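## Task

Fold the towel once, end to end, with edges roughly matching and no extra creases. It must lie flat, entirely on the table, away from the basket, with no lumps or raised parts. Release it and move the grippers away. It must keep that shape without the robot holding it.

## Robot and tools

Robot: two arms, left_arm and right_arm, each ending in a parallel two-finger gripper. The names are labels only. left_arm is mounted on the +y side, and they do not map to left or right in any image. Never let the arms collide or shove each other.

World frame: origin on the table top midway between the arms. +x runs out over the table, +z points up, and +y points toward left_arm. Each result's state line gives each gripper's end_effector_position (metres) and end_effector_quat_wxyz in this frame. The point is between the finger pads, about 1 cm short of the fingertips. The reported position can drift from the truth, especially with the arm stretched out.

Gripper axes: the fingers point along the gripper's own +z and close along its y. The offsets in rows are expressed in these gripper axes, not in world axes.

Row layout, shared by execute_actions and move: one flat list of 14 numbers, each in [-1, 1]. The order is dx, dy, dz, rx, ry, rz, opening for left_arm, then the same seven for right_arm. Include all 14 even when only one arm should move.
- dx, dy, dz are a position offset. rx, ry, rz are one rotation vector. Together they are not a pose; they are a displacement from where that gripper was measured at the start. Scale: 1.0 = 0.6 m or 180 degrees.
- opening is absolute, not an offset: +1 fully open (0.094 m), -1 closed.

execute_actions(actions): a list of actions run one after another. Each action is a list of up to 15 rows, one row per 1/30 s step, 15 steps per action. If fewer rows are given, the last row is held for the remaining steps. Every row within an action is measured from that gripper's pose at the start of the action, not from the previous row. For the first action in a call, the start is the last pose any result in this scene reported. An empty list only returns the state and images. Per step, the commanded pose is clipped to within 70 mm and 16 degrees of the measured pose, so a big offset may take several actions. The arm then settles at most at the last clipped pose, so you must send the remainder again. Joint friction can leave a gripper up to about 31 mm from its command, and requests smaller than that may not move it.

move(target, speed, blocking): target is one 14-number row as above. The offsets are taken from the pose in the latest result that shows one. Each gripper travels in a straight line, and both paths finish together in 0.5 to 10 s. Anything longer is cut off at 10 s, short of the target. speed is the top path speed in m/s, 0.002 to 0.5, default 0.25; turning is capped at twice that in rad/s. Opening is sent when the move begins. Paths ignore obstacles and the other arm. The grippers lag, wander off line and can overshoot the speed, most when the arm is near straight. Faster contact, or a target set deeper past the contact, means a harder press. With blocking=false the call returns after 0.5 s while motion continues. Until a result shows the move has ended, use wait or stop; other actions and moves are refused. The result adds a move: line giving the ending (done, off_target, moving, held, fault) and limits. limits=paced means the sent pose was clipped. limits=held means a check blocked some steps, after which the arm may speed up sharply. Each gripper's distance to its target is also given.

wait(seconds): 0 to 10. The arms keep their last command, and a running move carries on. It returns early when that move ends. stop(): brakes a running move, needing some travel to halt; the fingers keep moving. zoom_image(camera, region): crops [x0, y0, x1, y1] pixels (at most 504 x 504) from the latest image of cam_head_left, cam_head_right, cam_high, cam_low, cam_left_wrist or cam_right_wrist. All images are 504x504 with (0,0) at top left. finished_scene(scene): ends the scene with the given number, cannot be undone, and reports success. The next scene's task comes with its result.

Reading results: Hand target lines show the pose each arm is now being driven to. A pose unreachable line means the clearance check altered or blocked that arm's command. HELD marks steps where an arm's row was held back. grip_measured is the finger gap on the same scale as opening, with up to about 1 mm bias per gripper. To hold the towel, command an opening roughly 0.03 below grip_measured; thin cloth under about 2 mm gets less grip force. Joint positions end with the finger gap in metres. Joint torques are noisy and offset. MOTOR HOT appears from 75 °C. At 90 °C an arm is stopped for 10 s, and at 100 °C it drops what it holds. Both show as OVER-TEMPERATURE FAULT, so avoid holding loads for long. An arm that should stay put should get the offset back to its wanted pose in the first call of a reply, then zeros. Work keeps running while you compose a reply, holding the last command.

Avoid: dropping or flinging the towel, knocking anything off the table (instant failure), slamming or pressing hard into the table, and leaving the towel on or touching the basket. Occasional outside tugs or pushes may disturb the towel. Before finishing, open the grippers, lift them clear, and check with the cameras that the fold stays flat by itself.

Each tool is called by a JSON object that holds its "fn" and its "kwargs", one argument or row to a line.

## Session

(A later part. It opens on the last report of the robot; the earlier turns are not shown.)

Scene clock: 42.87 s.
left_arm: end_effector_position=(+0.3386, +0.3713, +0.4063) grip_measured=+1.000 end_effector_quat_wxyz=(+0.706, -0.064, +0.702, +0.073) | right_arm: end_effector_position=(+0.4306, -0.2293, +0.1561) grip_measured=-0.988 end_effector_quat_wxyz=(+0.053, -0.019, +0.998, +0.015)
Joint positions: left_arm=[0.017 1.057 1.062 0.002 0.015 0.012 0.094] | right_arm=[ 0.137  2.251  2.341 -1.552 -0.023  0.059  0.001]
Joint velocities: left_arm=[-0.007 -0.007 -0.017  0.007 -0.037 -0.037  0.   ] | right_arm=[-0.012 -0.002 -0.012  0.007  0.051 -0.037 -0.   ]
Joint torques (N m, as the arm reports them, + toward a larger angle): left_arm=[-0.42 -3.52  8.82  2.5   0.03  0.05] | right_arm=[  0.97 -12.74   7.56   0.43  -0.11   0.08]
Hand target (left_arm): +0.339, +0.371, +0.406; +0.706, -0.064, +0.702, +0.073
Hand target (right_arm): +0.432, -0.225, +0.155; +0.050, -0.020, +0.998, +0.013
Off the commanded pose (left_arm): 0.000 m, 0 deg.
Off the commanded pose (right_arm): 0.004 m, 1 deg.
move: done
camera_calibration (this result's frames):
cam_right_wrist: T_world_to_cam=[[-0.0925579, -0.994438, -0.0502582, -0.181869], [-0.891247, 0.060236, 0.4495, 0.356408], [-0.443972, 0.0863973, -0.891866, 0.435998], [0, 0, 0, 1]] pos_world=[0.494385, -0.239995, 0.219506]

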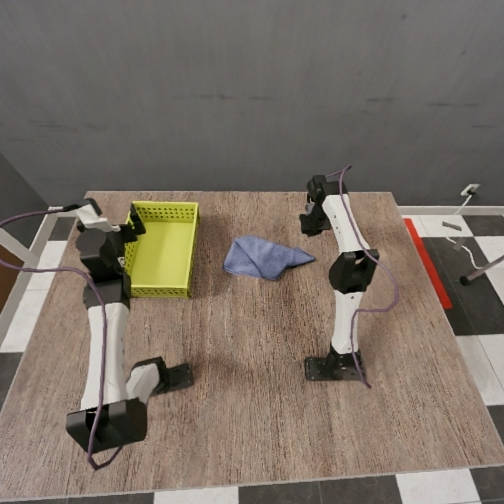

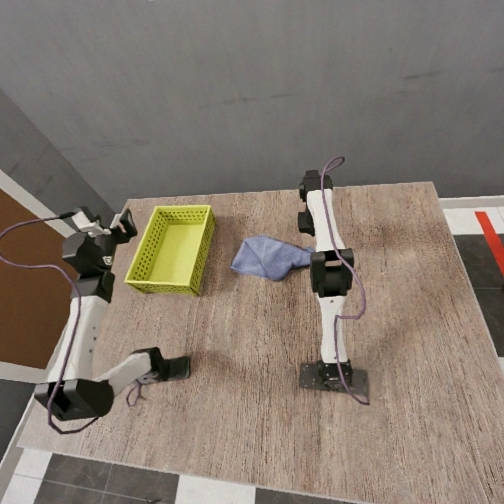

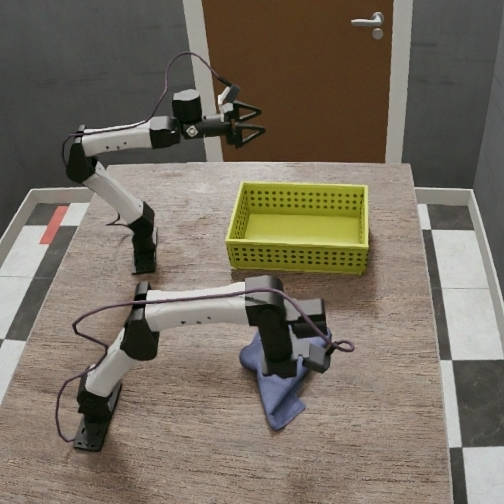

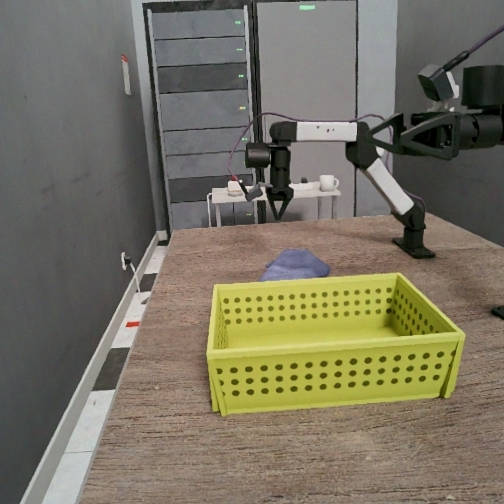

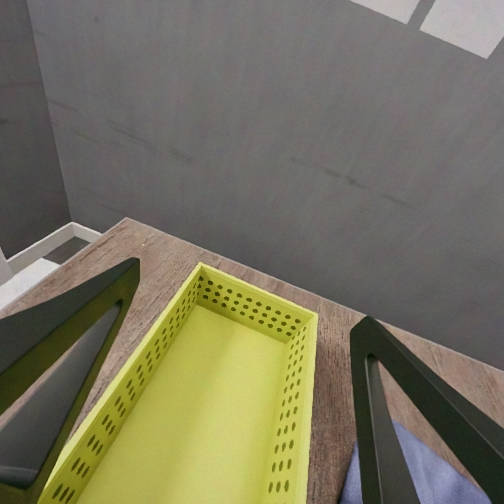

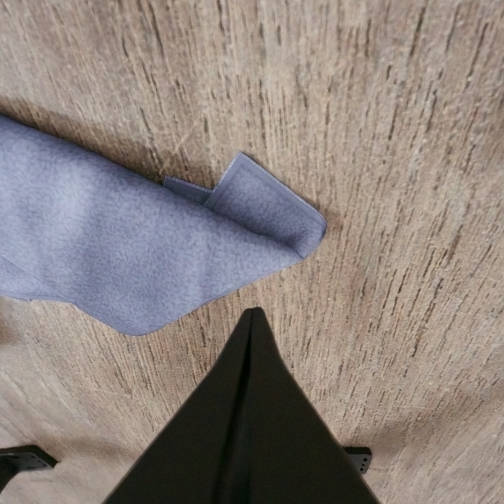

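{"fn": "move", "kwargs": {
  "target": [0,0,0,0,0,0,1,0.03,-0.045,0.17,0,0.03,0,0.3],
  "speed": 0.15
}}

{"fn": "move", "kwargs": {
  "target": [0,0,0,0,0,0,1,0.01,0,0.12,0,0,0,0.3],
  "speed": 0.06
}}

{"fn": "move", "kwargs": {
  "target": [0,0,0,0,0,0,1,0,0,0.03,0,0,0,-1],
  "speed": 0.03
}}

{"fn": "move", "kwargs": {
  "target": [0,0,0,0,0,0,1,0,0.05,-0.22,0,0,0,-1],
  "speed": 0.1
}}

Scene clock: 46.77 s.
left_arm: end_effector_position=(+0.3386, +0.3713, +0.4063) grip_measured=+1.000 end_effector_quat_wxyz=(+0.706, -0.064, +0.702, +0.073) | right_arm: end_effector_position=(+0.4255, -0.2509, +0.0633) grip_measured=+0.298 end_effector_quat_wxyz=(+0.014, -0.020, +1.000, +0.012)
Joint positions: left_arm=[0.017 1.057 1.062 0.002 0.015 0.012 0.094] | right_arm=[ 0.09   2.248  1.968 -1.262 -0.023  0.008  0.061]
Joint velocities: left_arm=[-0.022 -0.007 -0.002  0.022  0.007 -0.007  0.   ] | right_arm=[ 0.007  0.002  0.012 -0.037  0.007 -0.037  0.   ]
Joint torques (N m, as the arm reports them, + toward a larger angle): left_arm=[-0.41 -3.53  8.82  2.5   0.04  0.05] | right_arm=[ -0.59 -13.36   4.81   0.54  -0.2   -0.04]
Hand target (left_arm): +0.339, +0.371, +0.406; +0.706, -0.064, +0.702, +0.073
Hand target (right_arm): +0.425, -0.254, +0.052; +0.006, -0.019, +1.000, +0.014
Off the commanded pose (left_arm): 0.000 m, 0 deg.
Off the commanded pose (right_arm): 0.012 m, 1 deg.
move: off_target (right_arm)
camera_calibration (this result's frames):
cam_right_wrist: T_world_to_cam=[[-0.0921744, -0.995166, -0.0338795, -0.209881], [-0.853312, 0.0614084, 0.517772, 0.374672], [-0.513189, 0.0766351, -0.854847, 0.377435], [0, 0, 0, 1]] pos_world=[0.494062, -0.260799, 0.121543]

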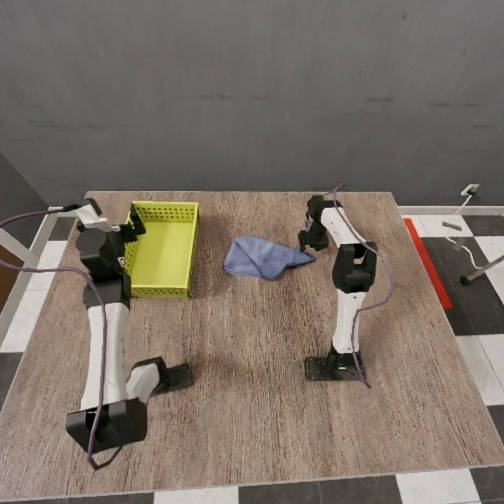

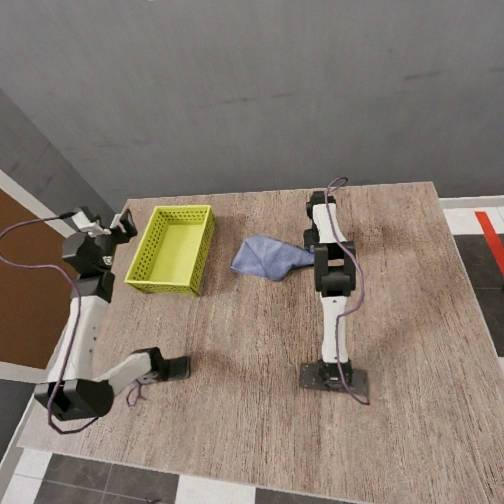

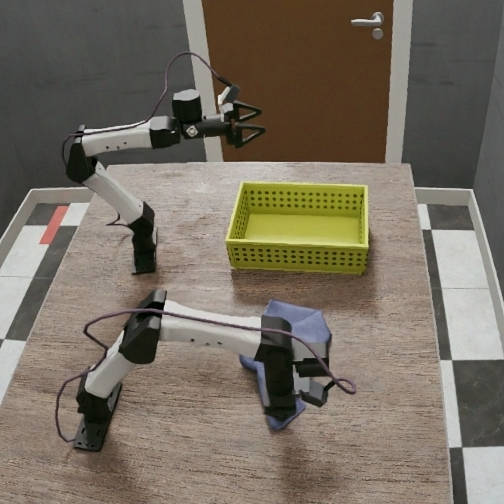

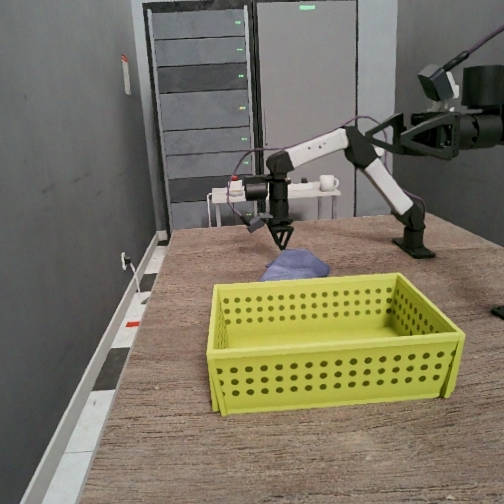

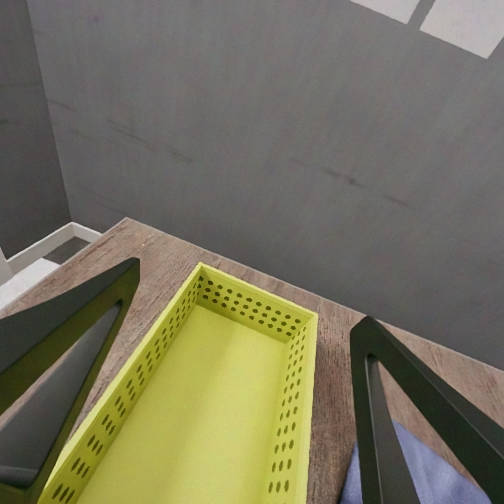

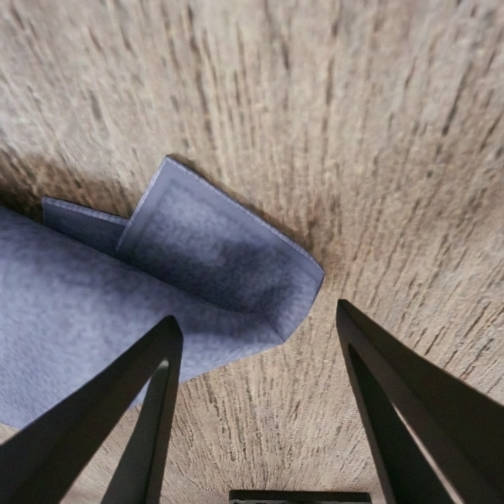

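Scene clock: 48.20 s.
left_arm: end_effector_position=(+0.3386, +0.3713, +0.4063) grip_measured=+1.000 end_effector_quat_wxyz=(+0.706, -0.064, +0.702, +0.073) | right_arm: end_effector_position=(+0.4226, -0.2468, +0.0262) grip_measured=+0.298 end_effector_quat_wxyz=(+0.024, -0.021, +0.999, +0.024)
Joint positions: left_arm=[0.017 1.057 1.062 0.002 0.015 0.012 0.094] | right_arm=[ 0.09   2.234  1.795 -1.083 -0.047  0.008  0.061]
Joint velocities: left_arm=[ 0.012 -0.002  0.002 -0.081  0.007 -0.022  0.   ] | right_arm=[-0.002 -0.007 -0.002 -0.022  0.007 -0.007 -0.   ]
Joint torques (N m, as the arm reports them, + toward a larger angle): left_arm=[-0.41 -3.54  8.82  2.5   0.03  0.05] | right_arm=[  0.38 -10.27   1.87   1.14   0.07   0.02]
Hand target (left_arm): +0.339, +0.371, +0.406; +0.706, -0.064, +0.702, +0.073
Hand target (right_arm): +0.419, -0.250, -0.007; +0.012, -0.020, +1.000, +0.012
Off the commanded pose (left_arm): 0.000 m, 0 deg.
Off the commanded pose (right_arm): 0.035 m, 2 deg.
move: off_target (right_arm)
camera_calibration (this result's frames):
cam_right_wrist: T_world_to_cam=[[-0.0903261, -0.994031, -0.0611902, -0.207086], [-0.863068, 0.0474713, 0.502852, 0.392173], [-0.496946, 0.098232, -0.862204, 0.342604], [0, 0, 0, 1]] pos_world=[0.490022, -0.258121, 0.0855179]

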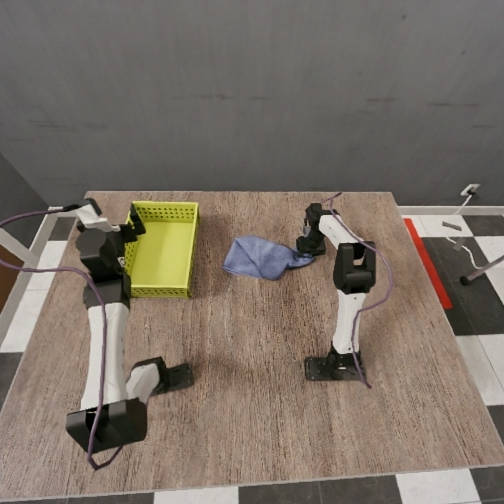

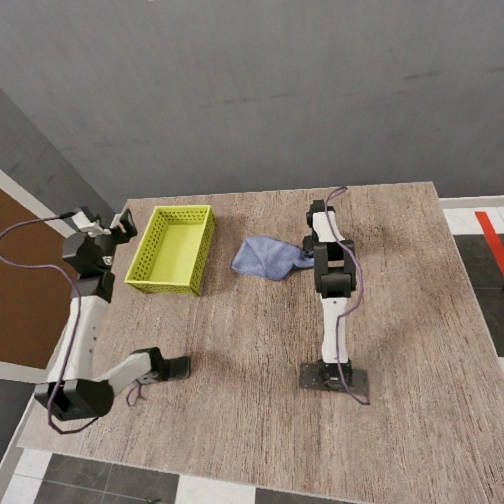

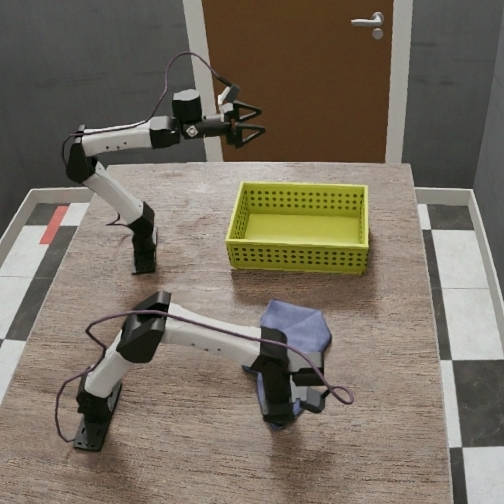

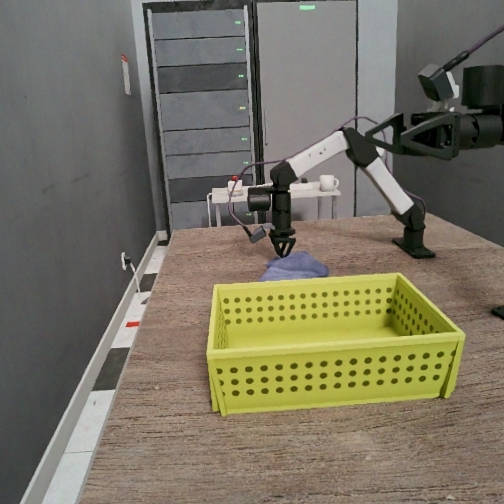

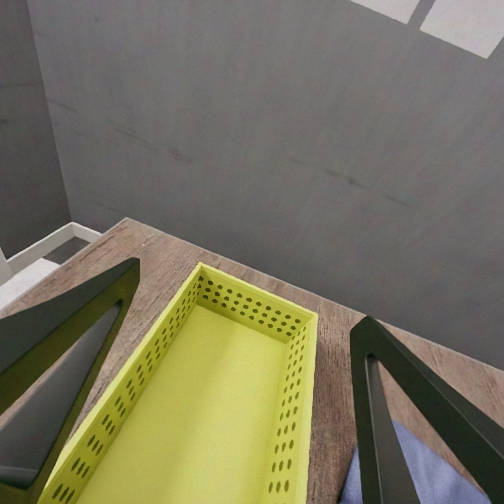

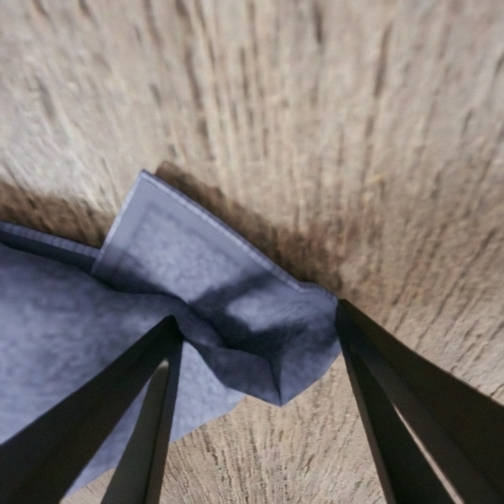

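Scene clock: 49.03 s.
left_arm: end_effector_position=(+0.3386, +0.3713, +0.4063) grip_measured=+1.000 end_effector_quat_wxyz=(+0.706, -0.064, +0.702, +0.073) | right_arm: end_effector_position=(+0.4286, -0.2437, +0.0240) grip_measured=-0.988 end_effector_quat_wxyz=(+0.038, -0.022, +0.999, +0.030)
Joint positions: left_arm=[0.017 1.057 1.062 0.002 0.015 0.012 0.094] | right_arm=[ 0.093  2.232  1.78  -1.041 -0.057  0.008  0.001]
Joint velocities: left_arm=[-0.002 -0.027  0.007  0.007 -0.037 -0.066  0.   ] | right_arm=[-0.012  0.002  0.002 -0.037 -0.007 -0.007  0.   ]
Joint torques (N m, as the arm reports them, + toward a larger angle): left_arm=[-0.42 -3.54  8.83  2.5   0.04  0.05] | right_arm=[  0.11 -12.68   4.33   0.66  -0.09   0.02]
Hand target (left_arm): +0.339, +0.371, +0.406; +0.706, -0.064, +0.702, +0.073
Hand target (right_arm): +0.423, -0.246, +0.009; +0.023, -0.021, +0.999, +0.024
Off the commanded pose (left_arm): 0.000 m, 0 deg.
Off the commanded pose (right_arm): 0.017 m, 2 deg.
move: off_target (right_arm)
camera_calibration (this result's frames):
cam_right_wrist: T_world_to_cam=[[-0.0850858, -0.993573, -0.0746515, -0.205379], [-0.877556, 0.0392464, 0.477866, 0.403205], [-0.471865, 0.10617, -0.875255, 0.334872], [0, 0, 0, 1]] pos_world=[0.494375, -0.255437, 0.0850887]

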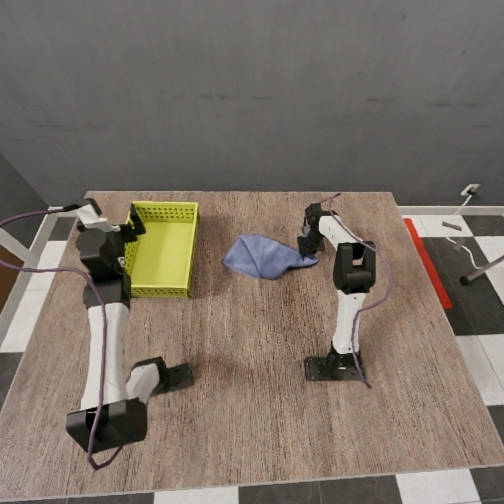

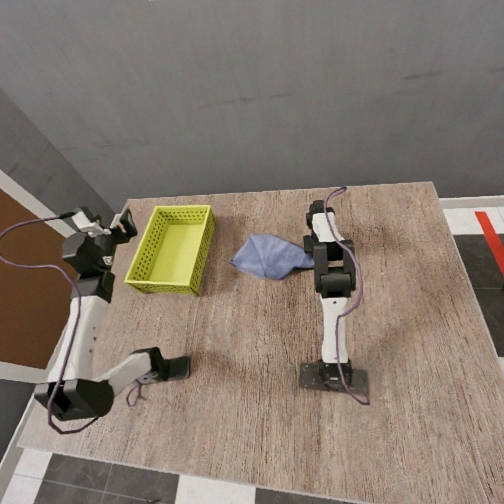

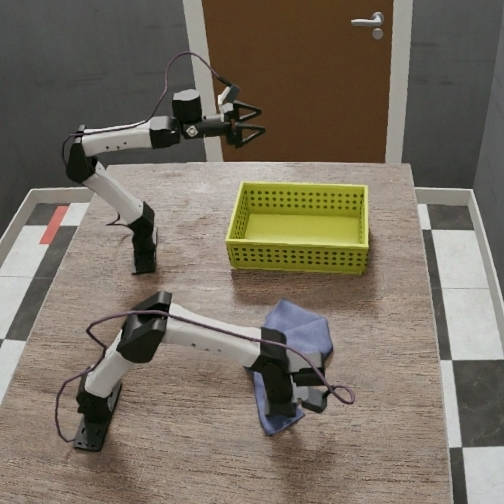

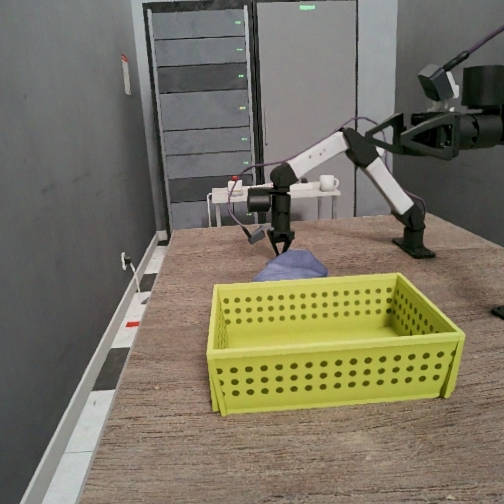

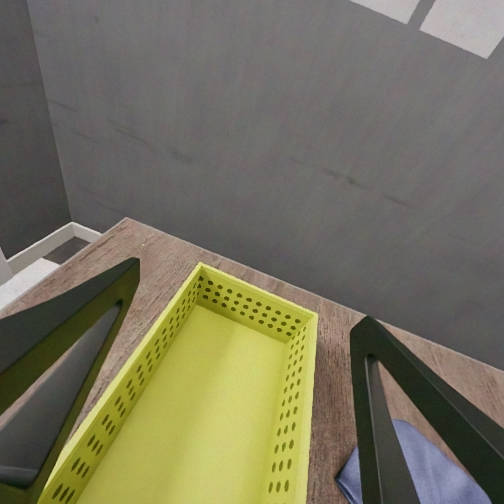

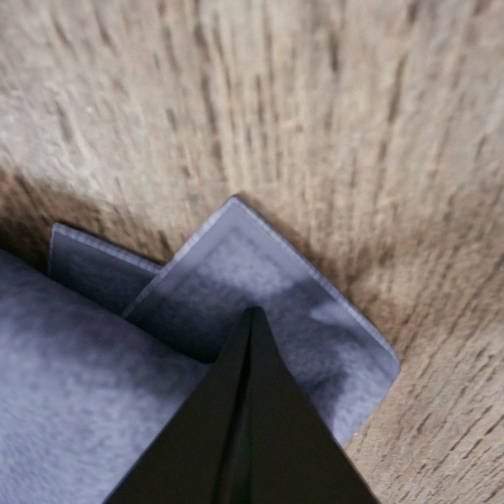

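Scene clock: 51.00 s.
left_arm: end_effector_position=(+0.3386, +0.3713, +0.4063) grip_measured=+1.000 end_effector_quat_wxyz=(+0.706, -0.064, +0.702, +0.073) | right_arm: end_effector_position=(+0.4159, -0.2253, +0.1567) grip_measured=-0.988 end_effector_quat_wxyz=(+0.040, -0.021, +0.998, +0.031)
Joint positions: left_arm=[0.017 1.057 1.062 0.002 0.015 0.012 0.094] | right_arm=[ 0.136  2.199  2.258 -1.545 -0.057  0.054  0.001]
Joint velocities: left_arm=[ 0.012 -0.017 -0.002 -0.037  0.007 -0.022  0.   ] | right_arm=[-0.002  0.012  0.007 -0.066  0.066  0.022  0.001]
Joint torques (N m, as the arm reports them, + toward a larger angle): left_arm=[-0.4  -3.53  8.83  2.5   0.03  0.05] | right_arm=[  1.03 -12.77   7.51   0.39  -0.14   0.08]
Hand target (left_arm): +0.339, +0.371, +0.406; +0.706, -0.064, +0.702, +0.073
Hand target (right_arm): +0.417, -0.221, +0.157; +0.038, -0.022, +0.999, +0.030
Off the commanded pose (left_arm): 0.000 m, 0 deg.
Off the commanded pose (right_arm): 0.004 m, 0 deg.
move: done
camera_calibration (this result's frames):
cam_right_wrist: T_world_to_cam=[[-0.0879953, -0.992983, -0.0790037, -0.176273], [-0.879112, 0.0401185, 0.474923, 0.329256], [-0.468421, 0.111244, -0.876474, 0.442945], [0, 0, 0, 1]] pos_world=[0.481426, -0.23752, 0.217933]

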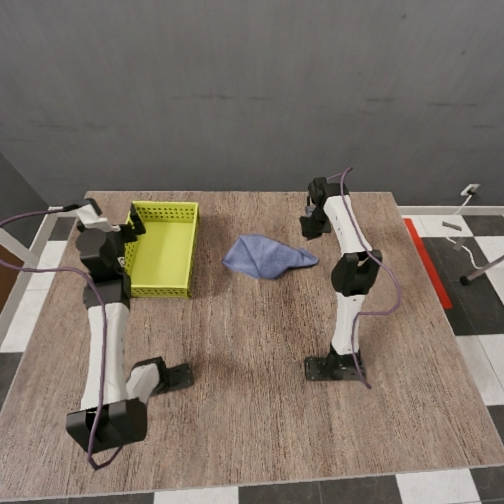

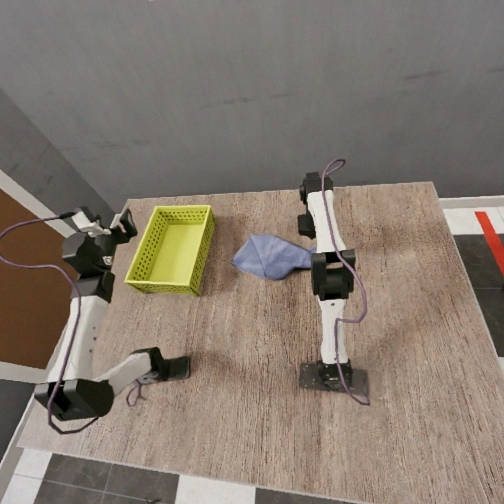

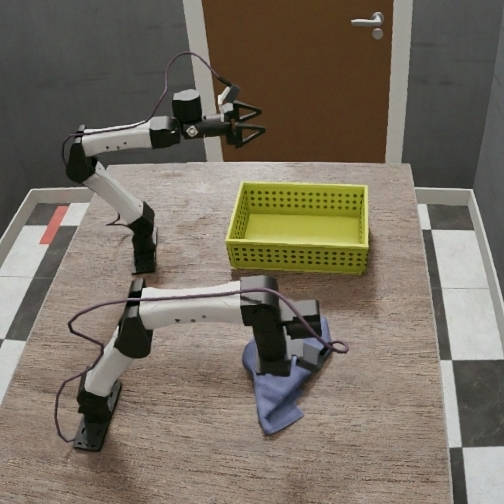

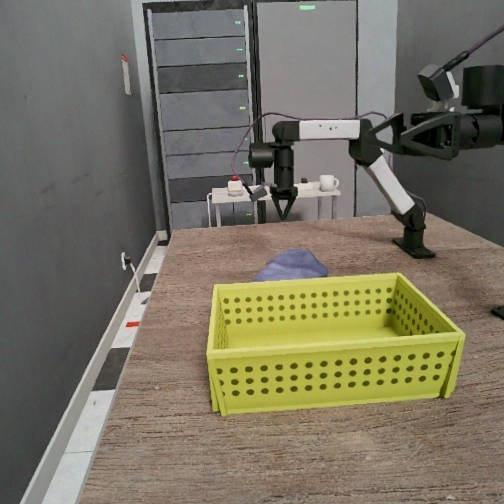

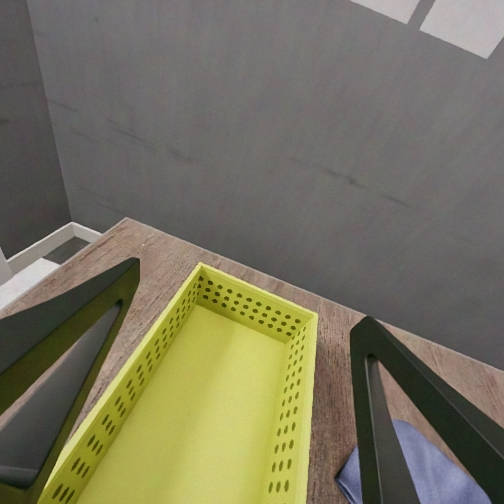

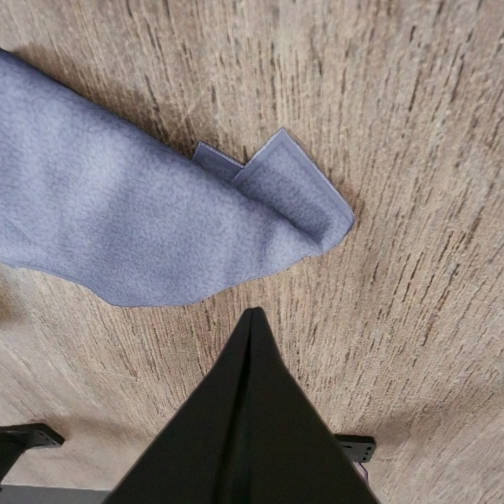

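{"fn": "move", "kwargs": {
  "target": [0,0,0,0,0,0,1,0.01,-0.225,0.185,-0.3,0,0,-0.15],
  "speed": 0.2
}}

Scene clock: 56.80 s.
left_arm: end_effector_position=(+0.3386, +0.3713, +0.4063) grip_measured=+1.000 end_effector_quat_wxyz=(+0.706, -0.064, +0.702, +0.073) | right_arm: end_effector_position=(+0.4199, -0.3514, +0.0342) grip_measured=-0.152 end_effector_quat_wxyz=(+0.071, -0.003, +0.893, +0.445)
Joint positions: left_arm=[0.017 1.057 1.062 0.002 0.015 0.012 0.094] | right_arm=[-0.428  2.61   2.2   -1.558 -0.87  -0.663  0.04 ]
Joint velocities: left_arm=[ 0.002 -0.017 -0.027 -0.007  0.007 -0.022  0.   ] | right_arm=[-0.022 -0.002 -0.007 -0.022  0.022 -0.022 -0.001]
Joint torques (N m, as the arm reports them, + toward a larger angle): left_arm=[-0.42 -3.53  8.83  2.51  0.03  0.05] | right_arm=[ -0.27 -15.41   7.55  -0.46  -0.6   -0.1 ]
Hand target (left_arm): +0.339, +0.371, +0.406; +0.706, -0.064, +0.702, +0.073
Hand target (right_arm): +0.424, -0.355, +0.038; +0.082, -0.006, +0.891, +0.446
Off the commanded pose (left_arm): 0.000 m, 0 deg.
Off the commanded pose (right_arm): 0.006 m, 8 deg.
joint sent to its limit (right arm) — the command would take joint 4 (wrist pitch) past its lower limit, so that joint was sent only as far as its limit.
move: off_target (right_arm)
camera_calibration (this result's frames):
cam_right_wrist: T_world_to_cam=[[-0.0632067, -0.585389, -0.808285, -0.152971], [-0.901199, -0.314482, 0.298231, 0.286653], [-0.428772, 0.747276, -0.507674, 0.545729], [0, 0, 0, 1]] pos_world=[0.482656, -0.407211, 0.0679194]

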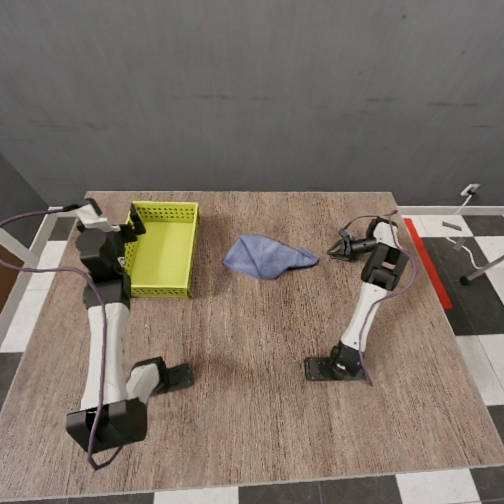

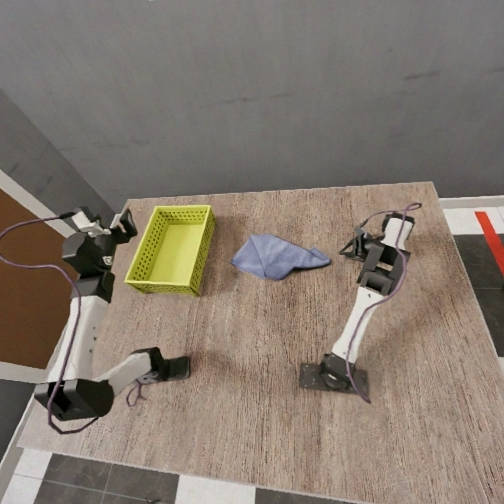

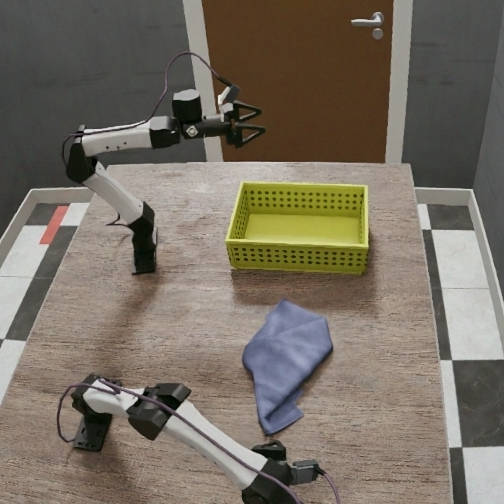

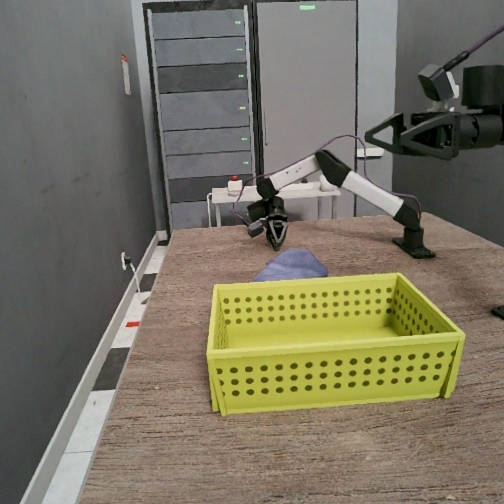

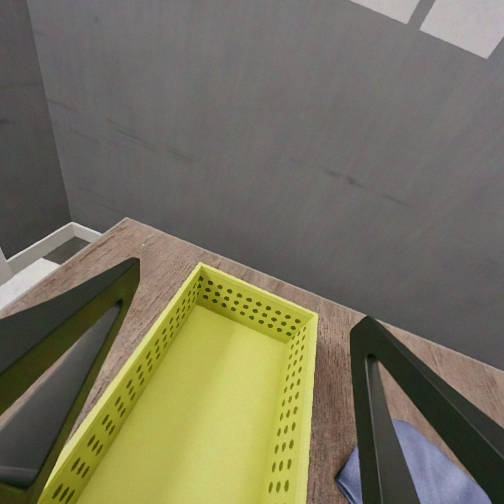

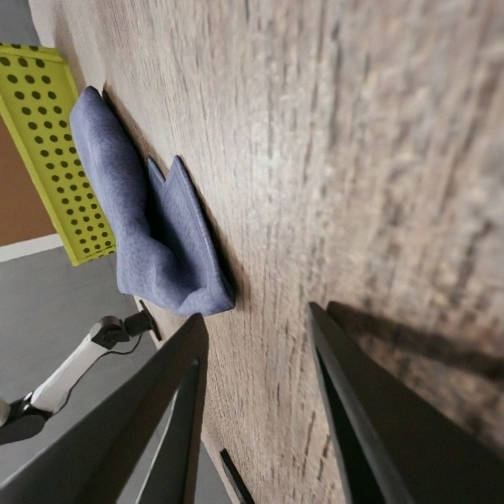

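{"fn": "move", "kwargs": {
  "target": [0,0,0,0,0,0,1,0,0.05,0.1,0,0,0,-0.15],
  "speed": 0.06
}}

Scene clock: 59.20 s.
left_arm: end_effector_position=(+0.3386, +0.3713, +0.4063) grip_measured=+1.000 end_effector_quat_wxyz=(+0.706, -0.064, +0.702, +0.073) | right_arm: end_effector_position=(+0.4256, -0.2886, +0.0323) grip_measured=-0.152 end_effector_quat_wxyz=(+0.069, +0.006, +0.885, +0.461)
Joint positions: left_arm=[0.017 1.057 1.062 0.002 0.015 0.012 0.094] | right_arm=[-0.305  2.476  1.931 -1.295 -0.943 -0.472  0.04 ]
Joint velocities: left_arm=[-0.007 -0.002 -0.002 -0.007 -0.066 -0.051  0.   ] | right_arm=[ 0.007 -0.007 -0.002  0.037 -0.022  0.007  0.001]
Joint torques (N m, as the arm reports them, + toward a larger angle): left_arm=[-0.39 -3.53  8.82  2.5   0.03  0.05] | right_arm=[  1.19 -16.42   3.3    0.31  -0.31  -0.01]
Hand target (left_arm): +0.339, +0.371, +0.406; +0.706, -0.064, +0.702, +0.073
Hand target (right_arm): +0.425, -0.286, +0.023; +0.070, -0.004, +0.892, +0.446
Off the commanded pose (left_arm): 0.000 m, 0 deg.
Off the commanded pose (right_arm): 0.010 m, 2 deg.
move: done
camera_calibration (this result's frames):
cam_right_wrist: T_world_to_cam=[[-0.0777388, -0.554482, -0.828557, -0.101712], [-0.902193, -0.314544, 0.295145, 0.312578], [-0.42427, 0.770462, -0.475797, 0.504036], [0, 0, 0, 1]] pos_world=[0.487946, -0.346419, 0.0632891]

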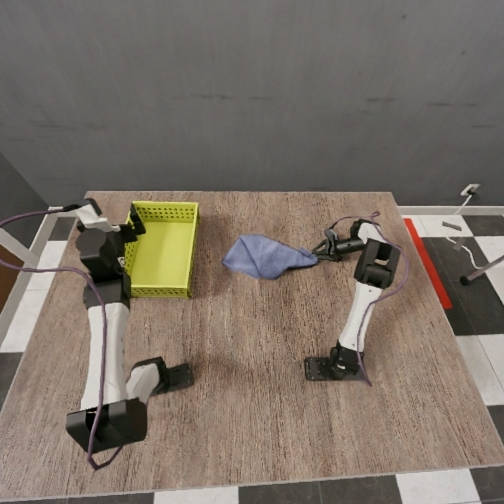

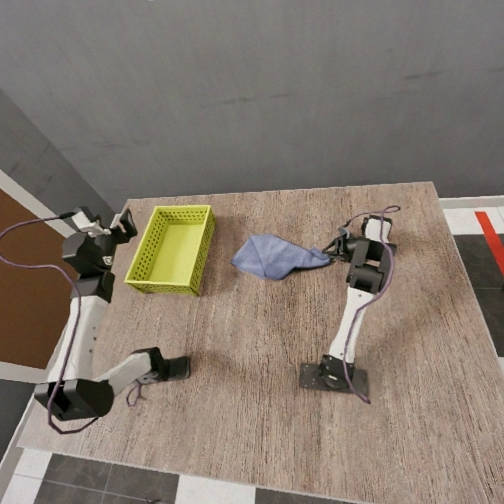

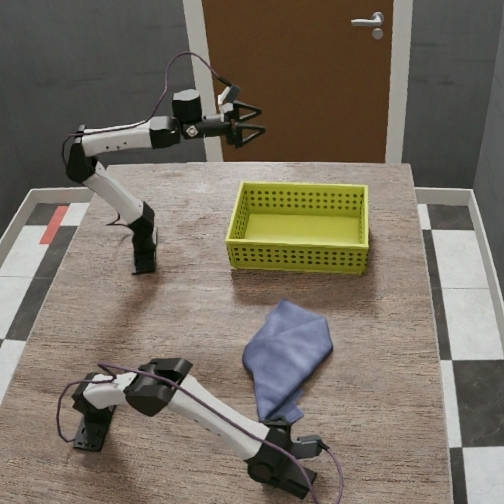

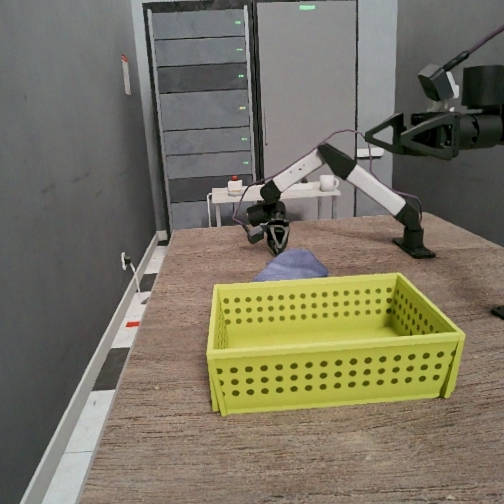

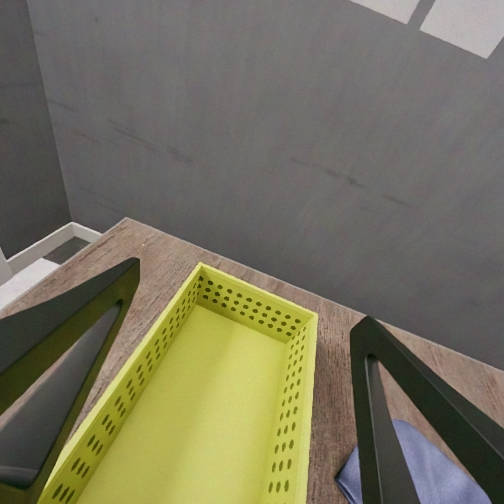

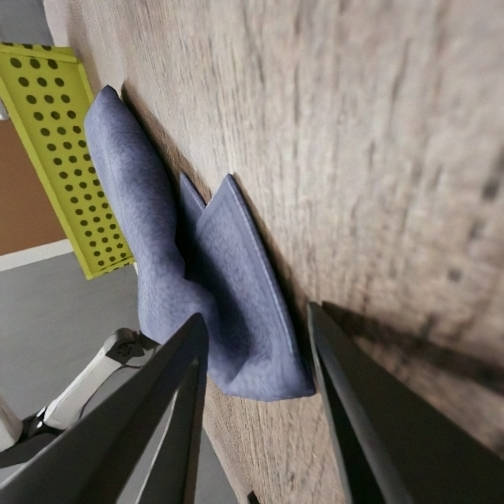

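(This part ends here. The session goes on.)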